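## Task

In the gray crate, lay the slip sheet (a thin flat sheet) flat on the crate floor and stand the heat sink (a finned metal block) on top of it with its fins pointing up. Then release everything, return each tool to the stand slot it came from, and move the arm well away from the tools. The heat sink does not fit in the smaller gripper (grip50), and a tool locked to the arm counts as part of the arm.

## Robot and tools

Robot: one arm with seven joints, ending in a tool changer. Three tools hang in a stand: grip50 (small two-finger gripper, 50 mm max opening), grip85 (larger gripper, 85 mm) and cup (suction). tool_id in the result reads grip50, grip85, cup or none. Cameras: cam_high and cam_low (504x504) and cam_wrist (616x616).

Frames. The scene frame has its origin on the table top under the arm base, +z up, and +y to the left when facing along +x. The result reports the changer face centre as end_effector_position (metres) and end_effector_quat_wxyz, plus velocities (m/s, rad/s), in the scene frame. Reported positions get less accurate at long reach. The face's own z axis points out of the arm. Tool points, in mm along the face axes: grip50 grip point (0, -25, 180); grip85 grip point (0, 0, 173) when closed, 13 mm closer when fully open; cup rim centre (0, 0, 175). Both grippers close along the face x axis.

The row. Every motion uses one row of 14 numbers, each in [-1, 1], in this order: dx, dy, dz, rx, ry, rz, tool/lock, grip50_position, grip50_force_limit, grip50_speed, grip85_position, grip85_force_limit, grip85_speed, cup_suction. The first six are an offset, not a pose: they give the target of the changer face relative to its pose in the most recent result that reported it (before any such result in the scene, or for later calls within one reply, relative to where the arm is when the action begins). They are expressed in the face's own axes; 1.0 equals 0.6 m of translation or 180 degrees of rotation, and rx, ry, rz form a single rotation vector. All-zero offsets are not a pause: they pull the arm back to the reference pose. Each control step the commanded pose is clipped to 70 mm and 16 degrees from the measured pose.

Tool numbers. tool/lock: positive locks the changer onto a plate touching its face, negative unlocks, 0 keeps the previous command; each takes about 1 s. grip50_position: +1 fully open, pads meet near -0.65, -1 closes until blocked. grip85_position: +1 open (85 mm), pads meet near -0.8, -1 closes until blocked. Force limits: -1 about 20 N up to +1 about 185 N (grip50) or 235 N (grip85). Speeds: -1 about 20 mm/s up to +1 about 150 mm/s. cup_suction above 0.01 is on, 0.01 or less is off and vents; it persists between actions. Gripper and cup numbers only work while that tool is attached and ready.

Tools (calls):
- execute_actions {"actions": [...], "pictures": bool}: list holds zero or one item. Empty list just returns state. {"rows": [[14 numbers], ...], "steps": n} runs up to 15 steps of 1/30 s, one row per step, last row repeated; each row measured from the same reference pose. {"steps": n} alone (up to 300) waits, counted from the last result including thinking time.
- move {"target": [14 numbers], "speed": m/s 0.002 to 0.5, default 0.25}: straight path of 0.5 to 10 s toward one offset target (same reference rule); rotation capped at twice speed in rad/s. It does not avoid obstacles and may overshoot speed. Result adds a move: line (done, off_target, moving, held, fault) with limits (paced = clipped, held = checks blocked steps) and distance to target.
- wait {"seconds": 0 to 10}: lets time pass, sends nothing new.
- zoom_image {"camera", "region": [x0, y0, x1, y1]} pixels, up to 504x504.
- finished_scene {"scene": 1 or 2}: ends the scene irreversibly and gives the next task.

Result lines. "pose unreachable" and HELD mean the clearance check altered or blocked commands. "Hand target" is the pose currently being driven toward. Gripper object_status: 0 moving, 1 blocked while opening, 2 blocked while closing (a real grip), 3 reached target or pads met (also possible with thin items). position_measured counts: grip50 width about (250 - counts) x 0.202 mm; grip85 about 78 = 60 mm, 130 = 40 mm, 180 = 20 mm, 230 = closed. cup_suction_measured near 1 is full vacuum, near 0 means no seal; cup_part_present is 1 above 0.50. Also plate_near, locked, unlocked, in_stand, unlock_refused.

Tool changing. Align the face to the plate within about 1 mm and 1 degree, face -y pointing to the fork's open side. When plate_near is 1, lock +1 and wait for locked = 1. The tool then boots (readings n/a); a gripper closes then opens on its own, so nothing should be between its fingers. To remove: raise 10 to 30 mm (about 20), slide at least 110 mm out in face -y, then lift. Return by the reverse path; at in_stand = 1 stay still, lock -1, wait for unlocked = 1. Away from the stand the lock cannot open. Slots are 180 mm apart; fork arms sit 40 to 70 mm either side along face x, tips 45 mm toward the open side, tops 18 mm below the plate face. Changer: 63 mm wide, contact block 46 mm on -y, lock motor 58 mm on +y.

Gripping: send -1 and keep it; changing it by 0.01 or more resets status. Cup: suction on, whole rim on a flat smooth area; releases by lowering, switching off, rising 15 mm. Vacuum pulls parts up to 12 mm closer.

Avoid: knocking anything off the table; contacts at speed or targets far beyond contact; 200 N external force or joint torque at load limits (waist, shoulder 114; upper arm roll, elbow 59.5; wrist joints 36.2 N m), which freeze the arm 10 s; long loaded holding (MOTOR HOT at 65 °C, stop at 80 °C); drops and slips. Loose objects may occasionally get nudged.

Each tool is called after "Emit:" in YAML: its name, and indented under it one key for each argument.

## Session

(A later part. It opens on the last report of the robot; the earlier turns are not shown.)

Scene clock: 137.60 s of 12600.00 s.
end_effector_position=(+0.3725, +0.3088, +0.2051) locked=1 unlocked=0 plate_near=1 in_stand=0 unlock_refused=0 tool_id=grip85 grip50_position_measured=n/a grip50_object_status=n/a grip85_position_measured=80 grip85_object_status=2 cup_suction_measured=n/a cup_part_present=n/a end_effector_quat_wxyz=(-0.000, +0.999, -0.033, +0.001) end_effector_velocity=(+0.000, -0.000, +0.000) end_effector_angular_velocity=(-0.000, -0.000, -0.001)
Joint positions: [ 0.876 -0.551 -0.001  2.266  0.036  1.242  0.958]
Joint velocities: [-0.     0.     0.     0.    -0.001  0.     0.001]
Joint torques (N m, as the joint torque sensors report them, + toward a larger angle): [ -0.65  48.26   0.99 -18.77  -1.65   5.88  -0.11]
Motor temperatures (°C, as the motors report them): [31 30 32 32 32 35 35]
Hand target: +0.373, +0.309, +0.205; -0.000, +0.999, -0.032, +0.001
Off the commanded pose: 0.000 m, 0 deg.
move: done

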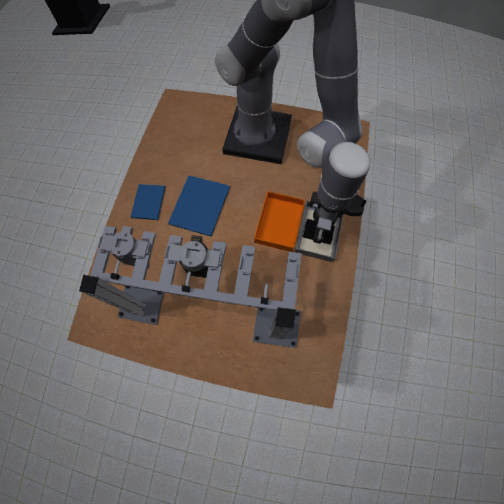

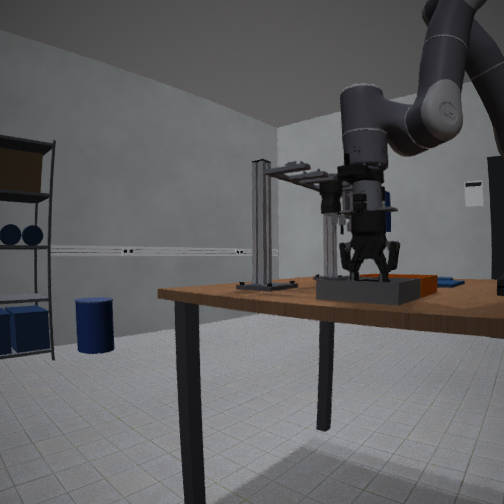

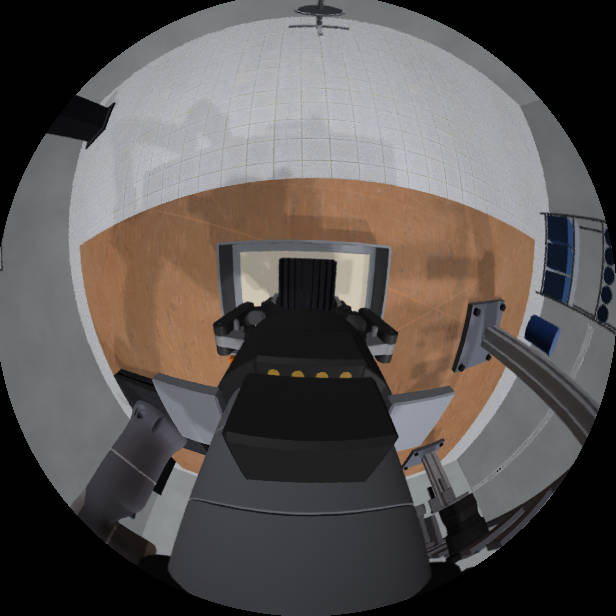

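Emit:
move:
  target: [-0.005,0.003,0.007,0,0,0,0,1,0,0,-1,-0.4,-0.5,0]
  speed: 0.01

Emit:
move:
  target: [0,0,0,0,0,0,0,1,0,0,1,-0.4,0,0]

Emit:
move:
  target: [0,0,-0.1,0,0,0,0,1,0,0,1,0,0,0]
  speed: 0.15

Emit:
move:
  target: [0.204,0.22,-0.2,0,0,-0.538,0,1,0,0,1,0,0,0]
  speed: 0.35

Scene clock: 139.63 s of 12600.00 s.
end_effector_position=(+0.3699, +0.3075, +0.2015) locked=1 unlocked=0 plate_near=1 in_stand=0 unlock_refused=0 tool_id=grip85 grip50_position_measured=n/a grip50_object_status=n/a grip85_position_measured=80 grip85_object_status=2 cup_suction_measured=n/a cup_part_present=n/a end_effector_quat_wxyz=(-0.001, +0.999, -0.033, +0.002) end_effector_velocity=(+0.000, -0.000, -0.000) end_effector_angular_velocity=(-0.000, +0.000, -0.001)
Joint positions: [ 0.879 -0.559 -0.001  2.274  0.037  1.26   0.96 ]
Joint velocities: [-0.     0.    -0.     0.     0.    -0.     0.001]
Joint torques (N m, as the joint torque sensors report them, + toward a larger angle): [  0.52  38.81   1.85 -14.84  -1.4    5.16   0.44]
Motor temperatures (°C, as the motors report them): [31 30 32 32 32 35 35]
Hand target: +0.369, +0.307, +0.201; -0.000, +0.999, -0.033, +0.001
Off the commanded pose: 0.001 m, 0 deg.
move: done

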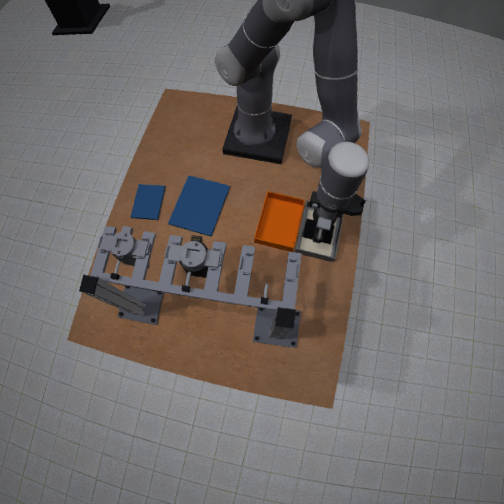

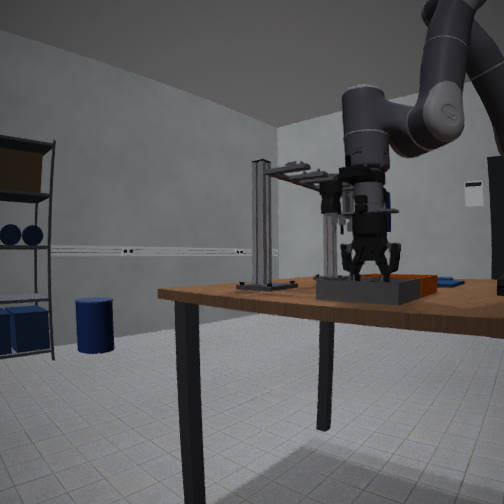

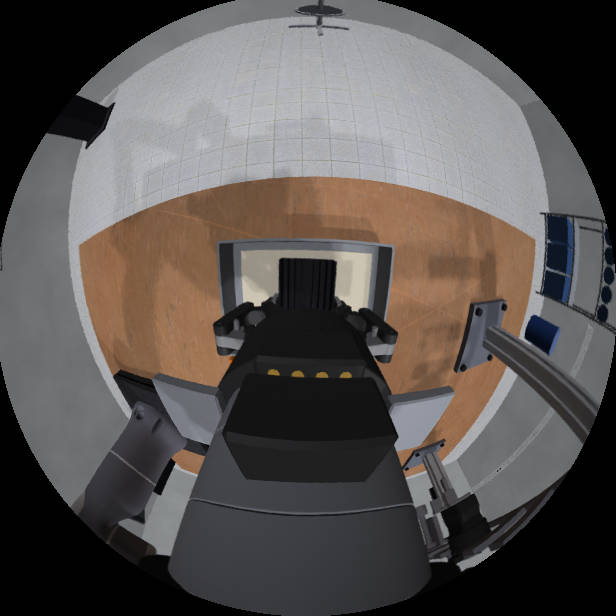

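Scene clock: 140.40 s of 12600.00 s.
end_effector_position=(+0.3700, +0.3076, +0.2016) locked=1 unlocked=0 plate_near=1 in_stand=0 unlock_refused=0 tool_id=grip85 grip50_position_measured=n/a grip50_object_status=n/a grip85_position_measured=3 grip85_object_status=3 cup_suction_measured=n/a cup_part_present=n/a end_effector_quat_wxyz=(-0.001, +0.999, -0.033, +0.002) end_effector_velocity=(-0.000, +0.000, +0.000) end_effector_angular_velocity=(-0.000, -0.000, +0.000)
Joint positions: [ 0.879 -0.558 -0.001  2.274  0.037  1.26   0.96 ]
Joint velocities: [ 0.  0. -0.  0. -0.  0.  0.]
Joint torques (N m, as the joint torque sensors report them, + toward a larger angle): [ -0.18  44.14  -0.36 -17.24  -1.88   5.76  -0.09]
Motor temperatures (°C, as the motors report them): [31 30 32 32 32 35 35]
Hand target: +0.370, +0.307, +0.202; -0.001, +0.999, -0.033, +0.002
Off the commanded pose: 0.000 m, 0 deg.
move: done

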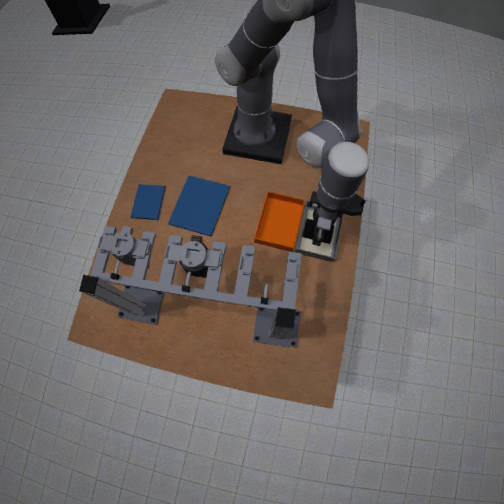

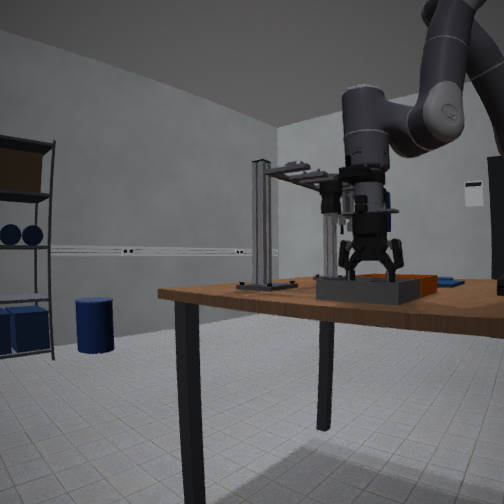

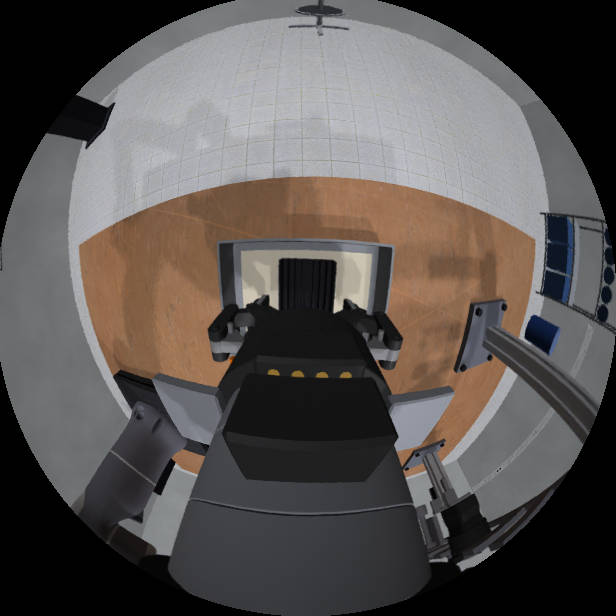

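Scene clock: 141.13 s of 12600.00 s.
end_effector_position=(+0.3697, +0.3076, +0.2619) locked=1 unlocked=0 plate_near=1 in_stand=0 unlock_refused=0 tool_id=grip85 grip50_position_measured=n/a grip50_object_status=n/a grip85_position_measured=3 grip85_object_status=3 cup_suction_measured=n/a cup_part_present=n/a end_effector_quat_wxyz=(-0.001, +0.999, -0.032, +0.002) end_effector_velocity=(+0.000, +0.000, -0.000) end_effector_angular_velocity=(-0.000, -0.000, +0.001)
Joint positions: [ 0.876 -0.39  -0.003  2.279  0.025  1.097  0.969]
Joint velocities: [ 0.    -0.001 -0.    -0.    -0.001 -0.     0.   ]
Joint torques (N m, as the joint torque sensors report them, + toward a larger angle): [ -0.93  41.3   -0.52 -21.82  -2.31   5.99   0.12]
Motor temperatures (°C, as the motors report them): [31 30 32 32 32 35 35]
Hand target: +0.370, +0.307, +0.262; -0.001, +0.999, -0.033, +0.002
Off the commanded pose: 0.000 m, 0 deg.
move: done

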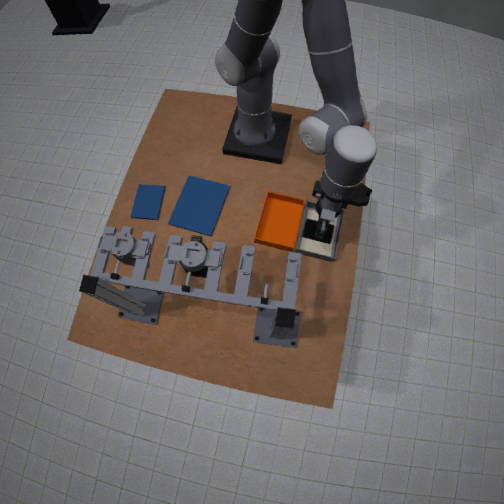

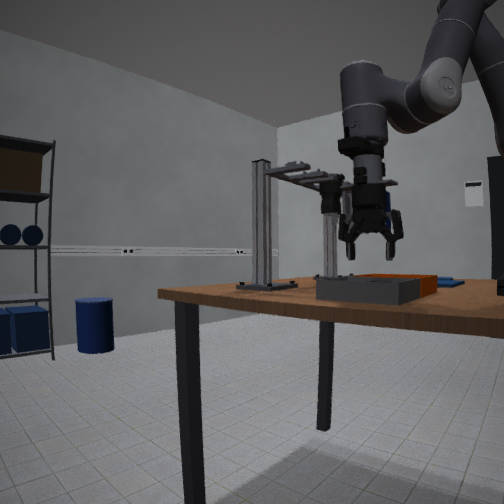

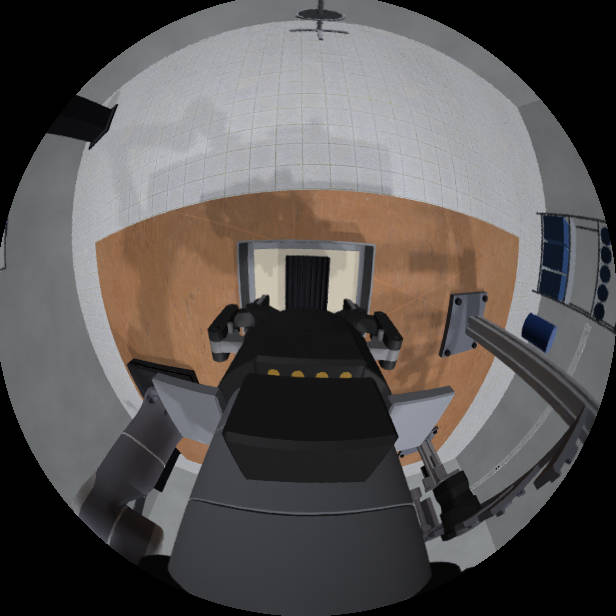

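Scene clock: 143.90 s of 12600.00 s.
end_effector_position=(+0.4832, +0.1672, +0.3828) locked=1 unlocked=0 plate_near=1 in_stand=0 unlock_refused=0 tool_id=grip85 grip50_position_measured=n/a grip50_object_status=n/a grip85_position_measured=3 grip85_object_status=3 cup_suction_measured=n/a cup_part_present=n/a end_effector_quat_wxyz=(+0.001, +0.688, +0.726, +0.002) end_effector_velocity=(-0.000, +0.000, -0.000) end_effector_angular_velocity=(+0.000, +0.000, +0.000)
Joint positions: [ 0.384 -0.203  0.115  2.097 -0.02   0.723 -1.063]
Joint velocities: [ 0. -0. -0.  0.  0. -0. -0.]
Joint torques (N m, as the joint torque sensors report them, + toward a larger angle): [  0.65  41.76   2.31 -30.99  -4.02   5.95   0.46]
Motor temperatures (°C, as the motors report them): [31 30 32 32 32 35 35]
Hand target: +0.483, +0.167, +0.383; +0.001, +0.688, +0.726, +0.002
Off the commanded pose: 0.001 m, 0 deg.
move: done

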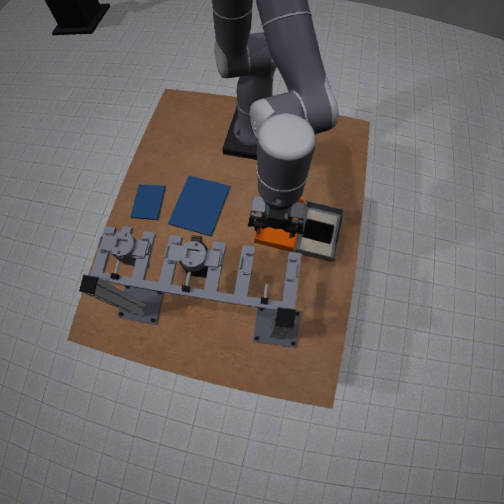

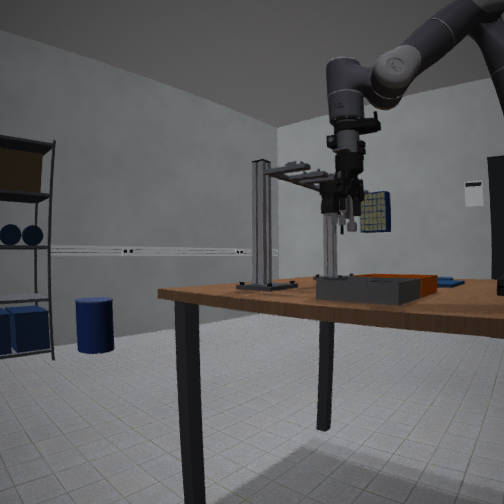

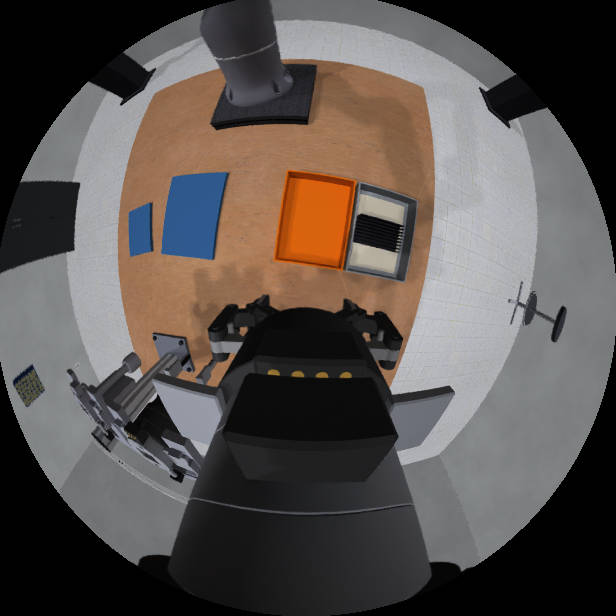

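Emit:
execute_actions:
  actions: []

Emit:
move:
  target: [0.0005,0.239,0.002,0.001,0,0,0,1,0,0,1,-0.4,0,0]
  speed: 0.1

Emit:
move:
  target: [0,0,0.035,0,0,0,0,1,0,0,1,-0.4,0,0]
  speed: 0.015

Scene clock: 147.67 s of 12600.00 s.
end_effector_position=(+0.4832, +0.1672, +0.3828) locked=1 unlocked=0 plate_near=1 in_stand=0 unlock_refused=0 tool_id=grip85 grip50_position_measured=n/a grip50_object_status=n/a grip85_position_measured=3 grip85_object_status=3 cup_suction_measured=n/a cup_part_present=n/a end_effector_quat_wxyz=(+0.001, +0.688, +0.726, +0.002) end_effector_velocity=(+0.000, -0.000, +0.000) end_effector_angular_velocity=(-0.000, -0.000, -0.001)
Joint positions: [ 0.384 -0.203  0.115  2.097 -0.02   0.723 -1.063]
Joint velocities: [-0.    -0.    -0.    -0.    -0.001 -0.     0.001]
Joint torques (N m, as the joint torque sensors report them, + toward a larger angle): [  0.96  41.7    2.39 -31.2   -3.69   6.04   0.53]
Motor temperatures (°C, as the motors report them): [31 30 32 32 32 35 35]
Hand target: +0.483, +0.167, +0.383; +0.001, +0.688, +0.726, +0.002
Off the commanded pose: 0.001 m, 0 deg.
Steps of this call (steps 1 to 113: nothing new was sent). Readings (end_effector_position | what the end effector reports):
1: (+0.4832, +0.1672, +0.3828) | locked=1 unlocked=0 plate_near=1 in_stand=0 unlock_refused=0 tool_id=grip85 grip50_position_measured=n/a grip50_object_status=n/a grip85_position_measured=3 grip85_object_status=3 cup_suction_measured=n/a cup_part_present=n/a
2: (+0.4832, +0.1672, +0.3828) | locked=1 unlocked=0 plate_near=1 in_stand=0 unlock_refused=0 tool_id=grip85 grip50_position_measured=n/a grip50_object_status=n/a grip85_position_measured=3 grip85_object_status=3 cup_suction_measured=n/a cup_part_present=n/a
4: (+0.4832, +0.1672, +0.3828) | locked=1 unlocked=0 plate_near=1 in_stand=0 unlock_refused=0 tool_id=grip85 grip50_position_measured=n/a grip50_object_status=n/a grip85_position_measured=3 grip85_object_status=3 cup_suction_measured=n/a cup_part_present=n/a
8: (+0.4832, +0.1672, +0.3828) | locked=1 unlocked=0 plate_near=1 in_stand=0 unlock_refused=0 tool_id=grip85 grip50_position_measured=n/a grip50_object_status=n/a grip85_position_measured=3 grip85_object_status=3 cup_suction_measured=n/a cup_part_present=n/a
113: the state above

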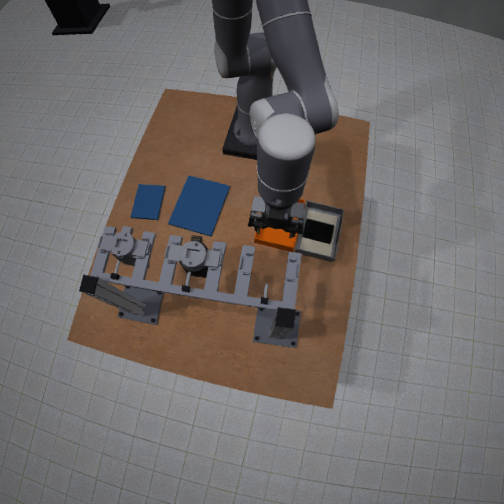

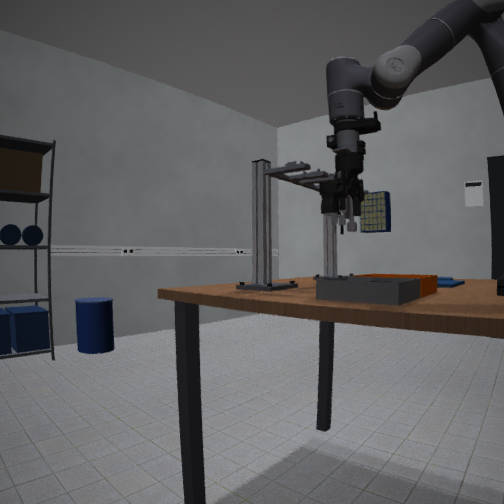

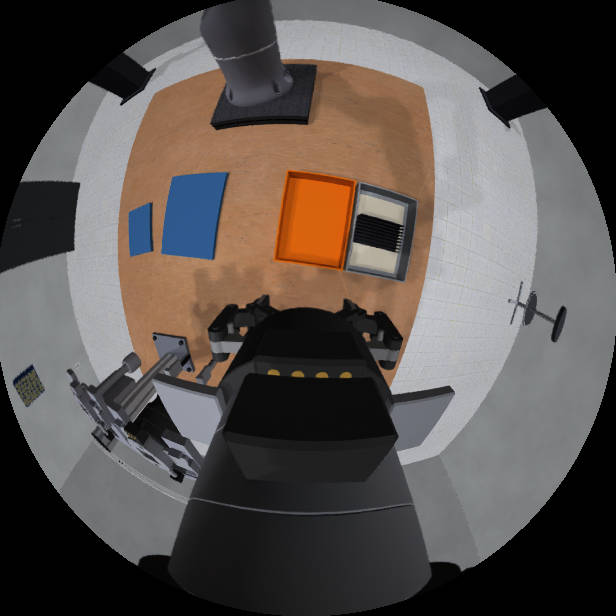

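Scene clock: 149.40 s of 12600.00 s.
end_effector_position=(+0.6264, +0.1750, +0.3822) locked=1 unlocked=0 plate_near=1 in_stand=0 unlock_refused=0 tool_id=grip85 grip50_position_measured=n/a grip50_object_status=n/a grip85_position_measured=3 grip85_object_status=3 cup_suction_measured=n/a cup_part_present=n/a end_effector_quat_wxyz=(+0.000, +0.688, +0.726, +0.001) end_effector_velocity=(-0.000, -0.000, +0.000) end_effector_angular_velocity=(+0.001, -0.000, -0.001)
Joint positions: [ 0.349 -0.5    0.047  1.661 -0.016  0.581 -1.173]
Joint velocities: [-0.     0.001  0.     0.     0.     0.     0.   ]
Joint torques (N m, as the joint torque sensors report them, + toward a larger angle): [ -1.37  59.89   1.84 -33.38  -4.53   5.81   0.01]
Motor temperatures (°C, as the motors report them): [31 30 32 32 32 35 35]
Hand target: +0.626, +0.175, +0.382; +0.000, +0.688, +0.726, +0.001
Off the commanded pose: 0.000 m, 0 deg.
move: done

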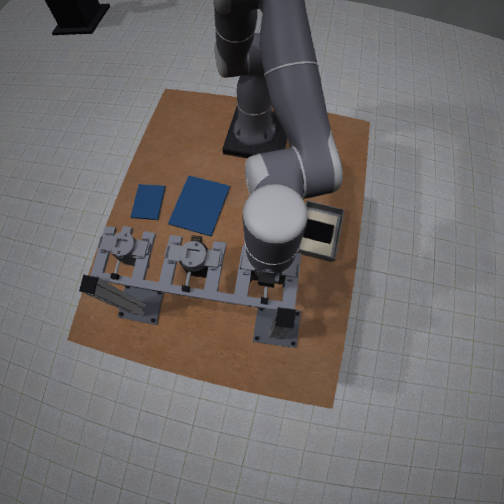

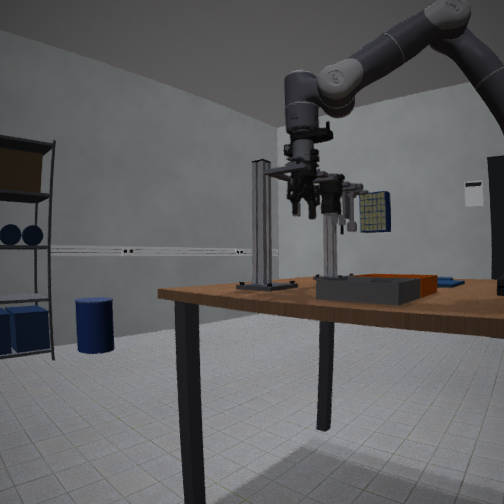

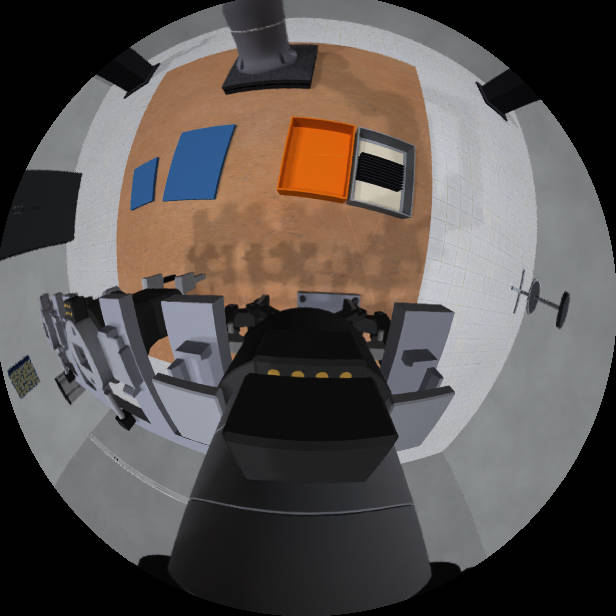

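Scene clock: 151.03 s of 12600.00 s.
end_effector_position=(+0.6267, +0.1751, +0.3617) locked=1 unlocked=0 plate_near=1 in_stand=1 unlock_refused=0 tool_id=grip85 grip50_position_measured=n/a grip50_object_status=n/a grip85_position_measured=3 grip85_object_status=3 cup_suction_measured=n/a cup_part_present=n/a end_effector_quat_wxyz=(+0.001, +0.688, +0.726, +0.002) end_effector_velocity=(-0.000, -0.000, -0.000) end_effector_angular_velocity=(-0.000, +0.000, +0.001)
Joint positions: [ 0.35  -0.527  0.047  1.679 -0.018  0.628 -1.172]
Joint velocities: [-0.    -0.    -0.     0.    -0.     0.    -0.001]
Joint torques (N m, as the joint torque sensors report them, + toward a larger angle): [  0.43  56.48   0.57 -31.53  -4.4    5.59   0.52]
Motor temperatures (°C, as the motors report them): [31 30 32 32 32 35 35]
Hand target: +0.626, +0.175, +0.361; +0.000, +0.688, +0.726, +0.001
Off the commanded pose: 0.001 m, 0 deg.
move: done

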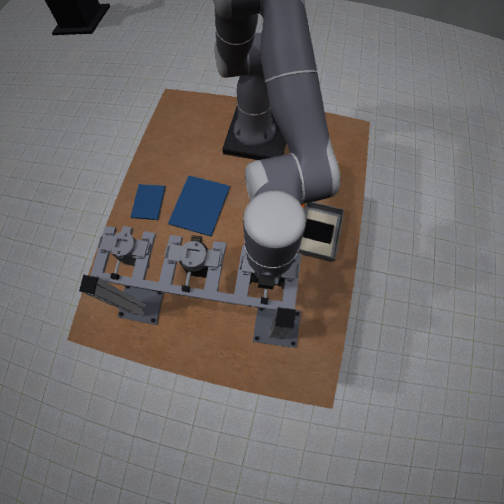

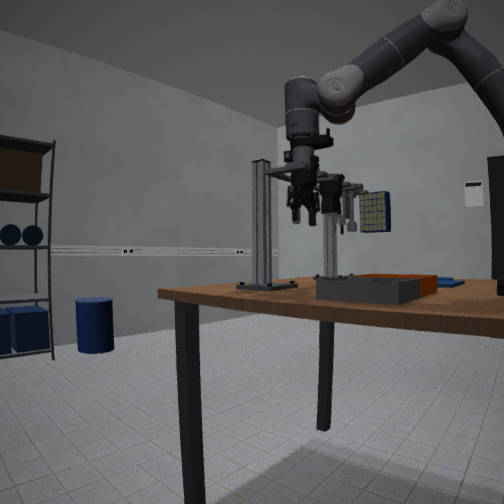

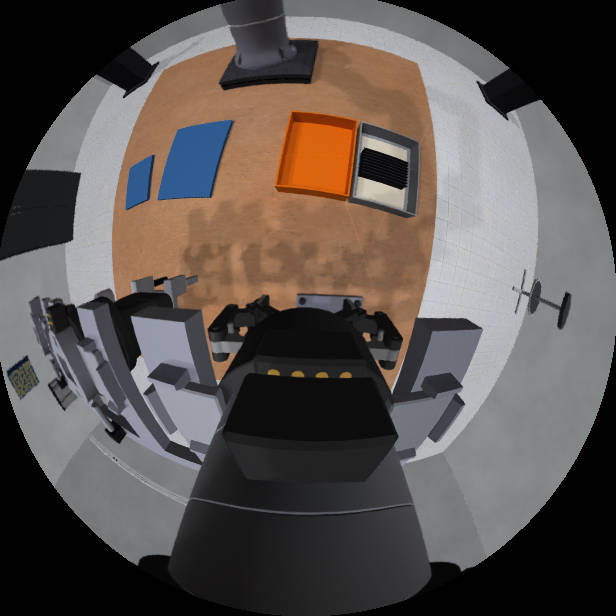

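Emit:
move:
  target: [0,0,0,0,0,0,-1,1,0,0,1,-0.4,0,0]

Emit:
wait:
  seconds: 0.8

Emit:
move:
  target: [0,0,-0.04,0,0,0,0,1,0,0,1,-0.4,0,0]
  speed: 0.04

Emit:
move:
  target: [0,-0.35,-0.15,0,0,0,0,1,0,0,1,-0.4,0,0]

Scene clock: 152.93 s of 12600.00 s.
end_effector_position=(+0.6266, +0.1751, +0.3616) locked=0 unlocked=0 plate_near=1 in_stand=1 unlock_refused=0 tool_id=none grip50_position_measured=n/a grip50_object_status=n/a grip85_position_measured=n/a grip85_object_status=n/a cup_suction_measured=n/a cup_part_present=n/a end_effector_quat_wxyz=(+0.000, +0.688, +0.726, +0.002) end_effector_velocity=(-0.000, +0.000, -0.000) end_effector_angular_velocity=(-0.000, -0.000, +0.000)
Joint positions: [ 0.35  -0.527  0.047  1.68  -0.018  0.628 -1.172]
Joint velocities: [ 0. -0.  0. -0. -0.  0. -0.]
Joint torques (N m, as the joint torque sensors report them, + toward a larger angle): [ -0.52  51.78   1.13 -28.17  -3.5    4.59  -0.05]
Motor temperatures (°C, as the motors report them): [31 30 32 32 32 35 35]
Hand target: +0.627, +0.175, +0.362; +0.001, +0.688, +0.726, +0.002
Off the commanded pose: 0.000 m, 0 deg.
move: done

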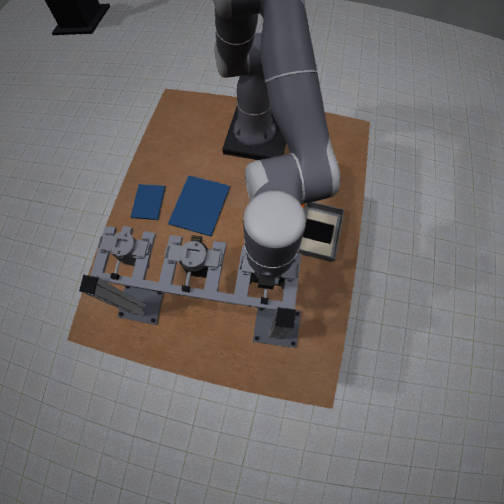

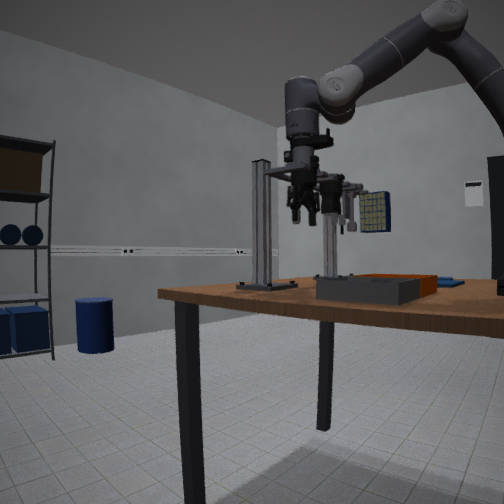

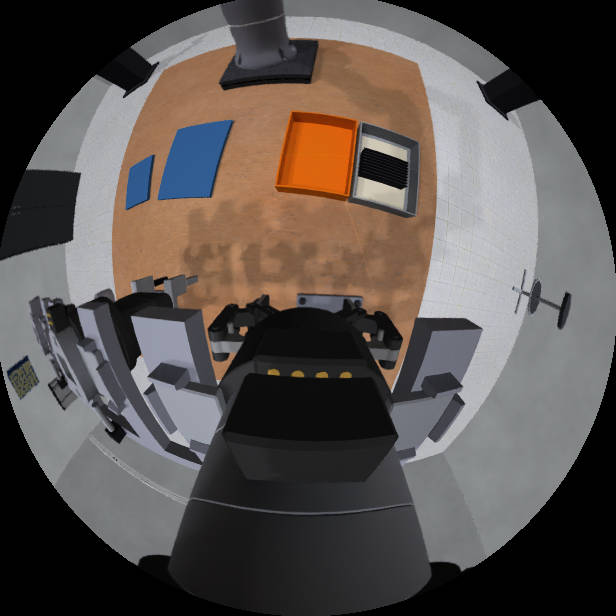

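Scene clock: 153.73 s of 12600.00 s.
end_effector_position=(+0.6266, +0.1751, +0.3616) locked=0 unlocked=1 plate_near=1 in_stand=1 unlock_refused=0 tool_id=none grip50_position_measured=n/a grip50_object_status=n/a grip85_position_measured=n/a grip85_object_status=n/a cup_suction_measured=n/a cup_part_present=n/a end_effector_quat_wxyz=(+0.000, +0.688, +0.726, +0.002) end_effector_velocity=(-0.000, +0.000, -0.000) end_effector_angular_velocity=(+0.000, +0.000, -0.000)
Joint positions: [ 0.35  -0.527  0.047  1.68  -0.018  0.628 -1.172]
Joint velocities: [ 0. -0. -0. -0.  0.  0.  0.]
Joint torques (N m, as the joint torque sensors report them, + toward a larger angle): [ -0.17  52.86   1.8  -27.53  -3.08   4.86   0.02]
Motor temperatures (°C, as the motors report them): [31 30 32 32 32 35 35]
Hand target: +0.627, +0.175, +0.362; +0.001, +0.688, +0.726, +0.002
Off the commanded pose: 0.000 m, 0 deg.
Steps of this call (steps 1 to 24: nothing new was sent). Readings (end_effector_position | what the end effector reports):
1: (+0.6266, +0.1751, +0.3616) | locked=0 unlocked=0 plate_near=1 in_stand=1 unlock_refused=0 tool_id=none grip50_position_measured=n/a grip50_object_status=n/a grip85_position_measured=n/a grip85_object_status=n/a cup_suction_measured=n/a cup_part_present=n/a
2: (+0.6266, +0.1751, +0.3616) | locked=0 unlocked=0 plate_near=1 in_stand=1 unlock_refused=0 tool_id=none grip50_position_measured=n/a grip50_object_status=n/a grip85_position_measured=n/a grip85_object_status=n/a cup_suction_measured=n/a cup_part_present=n/a
4: (+0.6266, +0.1751, +0.3616) | locked=0 unlocked=1 plate_near=1 in_stand=1 unlock_refused=0 tool_id=none grip50_position_measured=n/a grip50_object_status=n/a grip85_position_measured=n/a grip85_object_status=n/a cup_suction_measured=n/a cup_part_present=n/a
8: (+0.6266, +0.1751, +0.3616) | locked=0 unlocked=1 plate_near=1 in_stand=1 unlock_refused=0 tool_id=none grip50_position_measured=n/a grip50_object_status=n/a grip85_position_measured=n/a grip85_object_status=n/a cup_suction_measured=n/a cup_part_present=n/a
24: the state above

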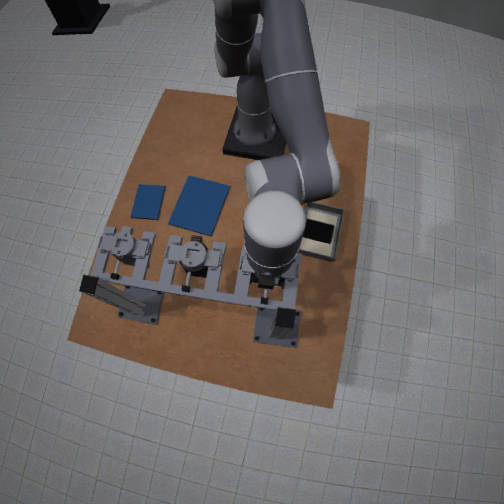

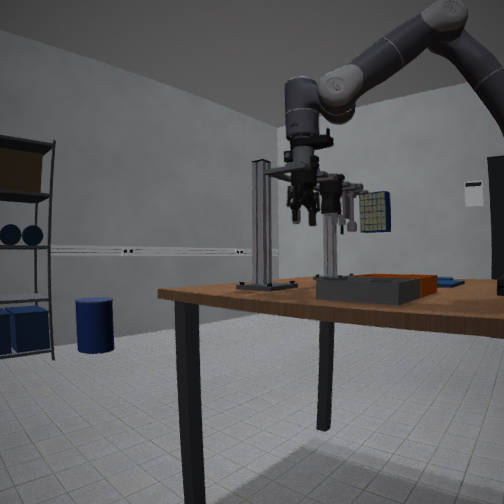

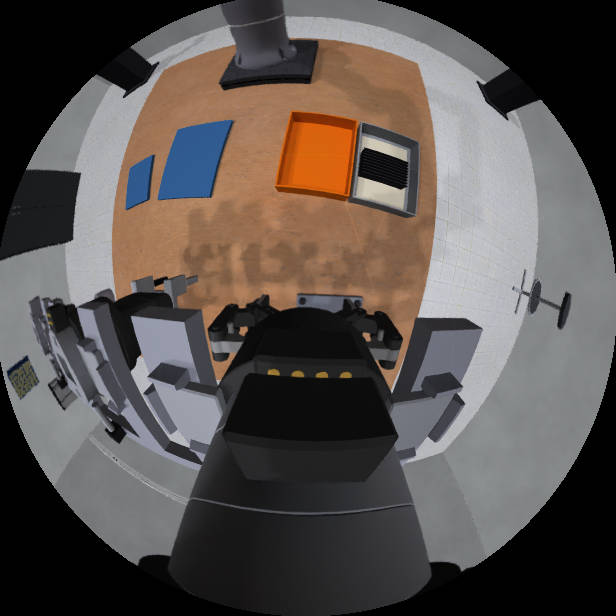

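Scene clock: 154.57 s of 12600.00 s.
end_effector_position=(+0.6266, +0.1750, +0.3858) locked=0 unlocked=1 plate_near=0 in_stand=0 unlock_refused=0 tool_id=none grip50_position_measured=n/a grip50_object_status=n/a grip85_position_measured=n/a grip85_object_status=n/a cup_suction_measured=n/a cup_part_present=n/a end_effector_quat_wxyz=(+0.001, +0.688, +0.726, +0.002) end_effector_velocity=(+0.000, +0.000, +0.000) end_effector_angular_velocity=(-0.000, -0.000, -0.000)
Joint positions: [ 0.349 -0.496  0.048  1.657 -0.017  0.575 -1.173]
Joint velocities: [ 0.  0. -0. -0. -0.  0.  0.]
Joint torques (N m, as the joint torque sensors report them, + toward a larger angle): [ -1.31  49.7    1.75 -27.9   -3.27   4.15  -0.54]
Motor temperatures (°C, as the motors report them): [31 30 32 32 32 35 35]
Hand target: +0.627, +0.175, +0.386; +0.000, +0.688, +0.726, +0.002
Off the commanded pose: 0.000 m, 0 deg.
move: done

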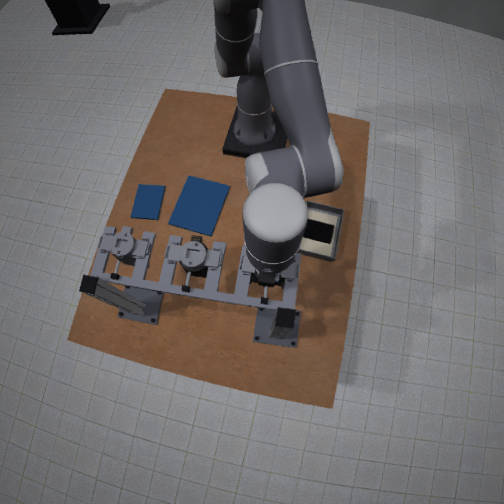

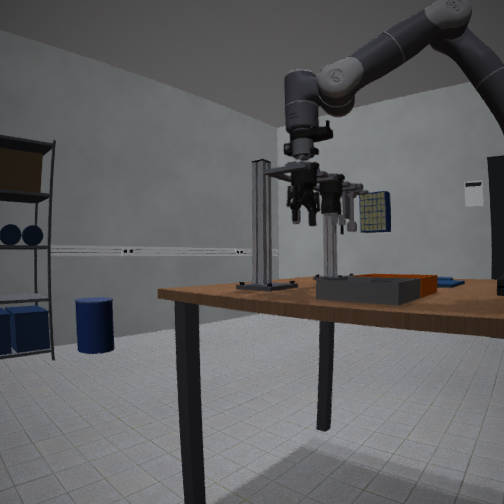

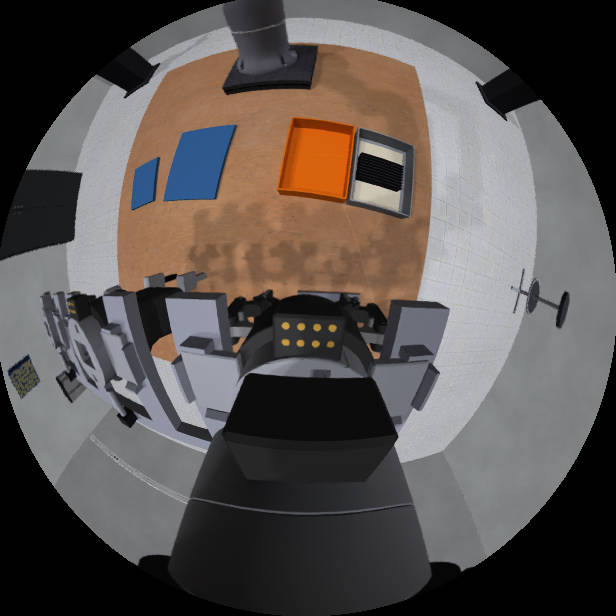

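Scene clock: 155.87 s of 12600.00 s.
end_effector_position=(+0.4164, +0.1638, +0.4755) locked=0 unlocked=1 plate_near=0 in_stand=0 unlock_refused=0 tool_id=none grip50_position_measured=n/a grip50_object_status=n/a grip85_position_measured=n/a grip85_object_status=n/a cup_suction_measured=n/a cup_part_present=n/a end_effector_quat_wxyz=(+0.001, +0.687, +0.726, +0.002) end_effector_velocity=(+0.000, -0.000, -0.001) end_effector_angular_velocity=(-0.001, +0.001, -0.001)
Joint positions: [ 0.376  0.073  0.182  2.117  0.025  0.468 -1.028]
Joint velocities: [-0.    -0.001  0.     0.    -0.     0.     0.001]
Joint torques (N m, as the joint torque sensors report them, + toward a larger angle): [ -1.35  25.16  -1.57 -29.47  -3.99   4.71   0.03]
Motor temperatures (°C, as the motors report them): [31 30 32 32 32 35 35]
Hand target: +0.416, +0.164, +0.475; +0.001, +0.687, +0.726, +0.002
Off the commanded pose: 0.001 m, 0 deg.
move: done

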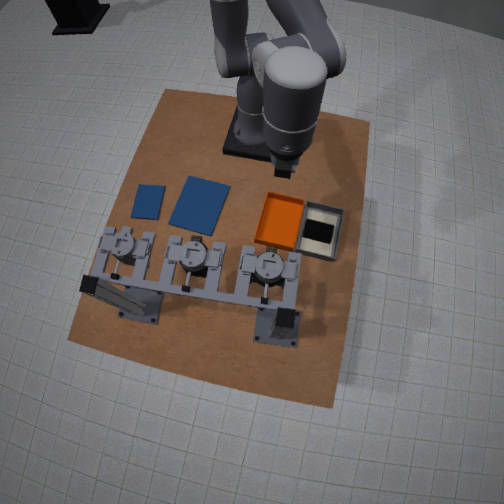

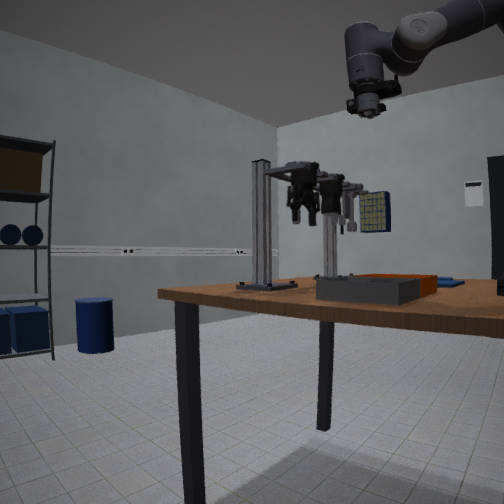

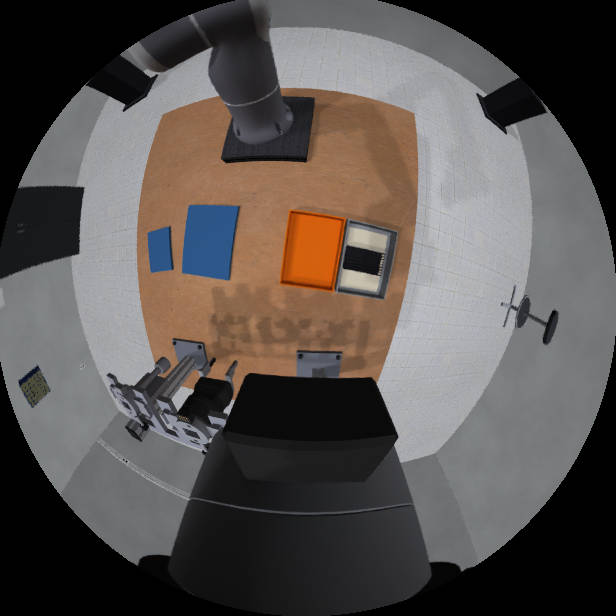

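Emit:
finished_scene:
  scene: 1

The scene is finished: the task was done.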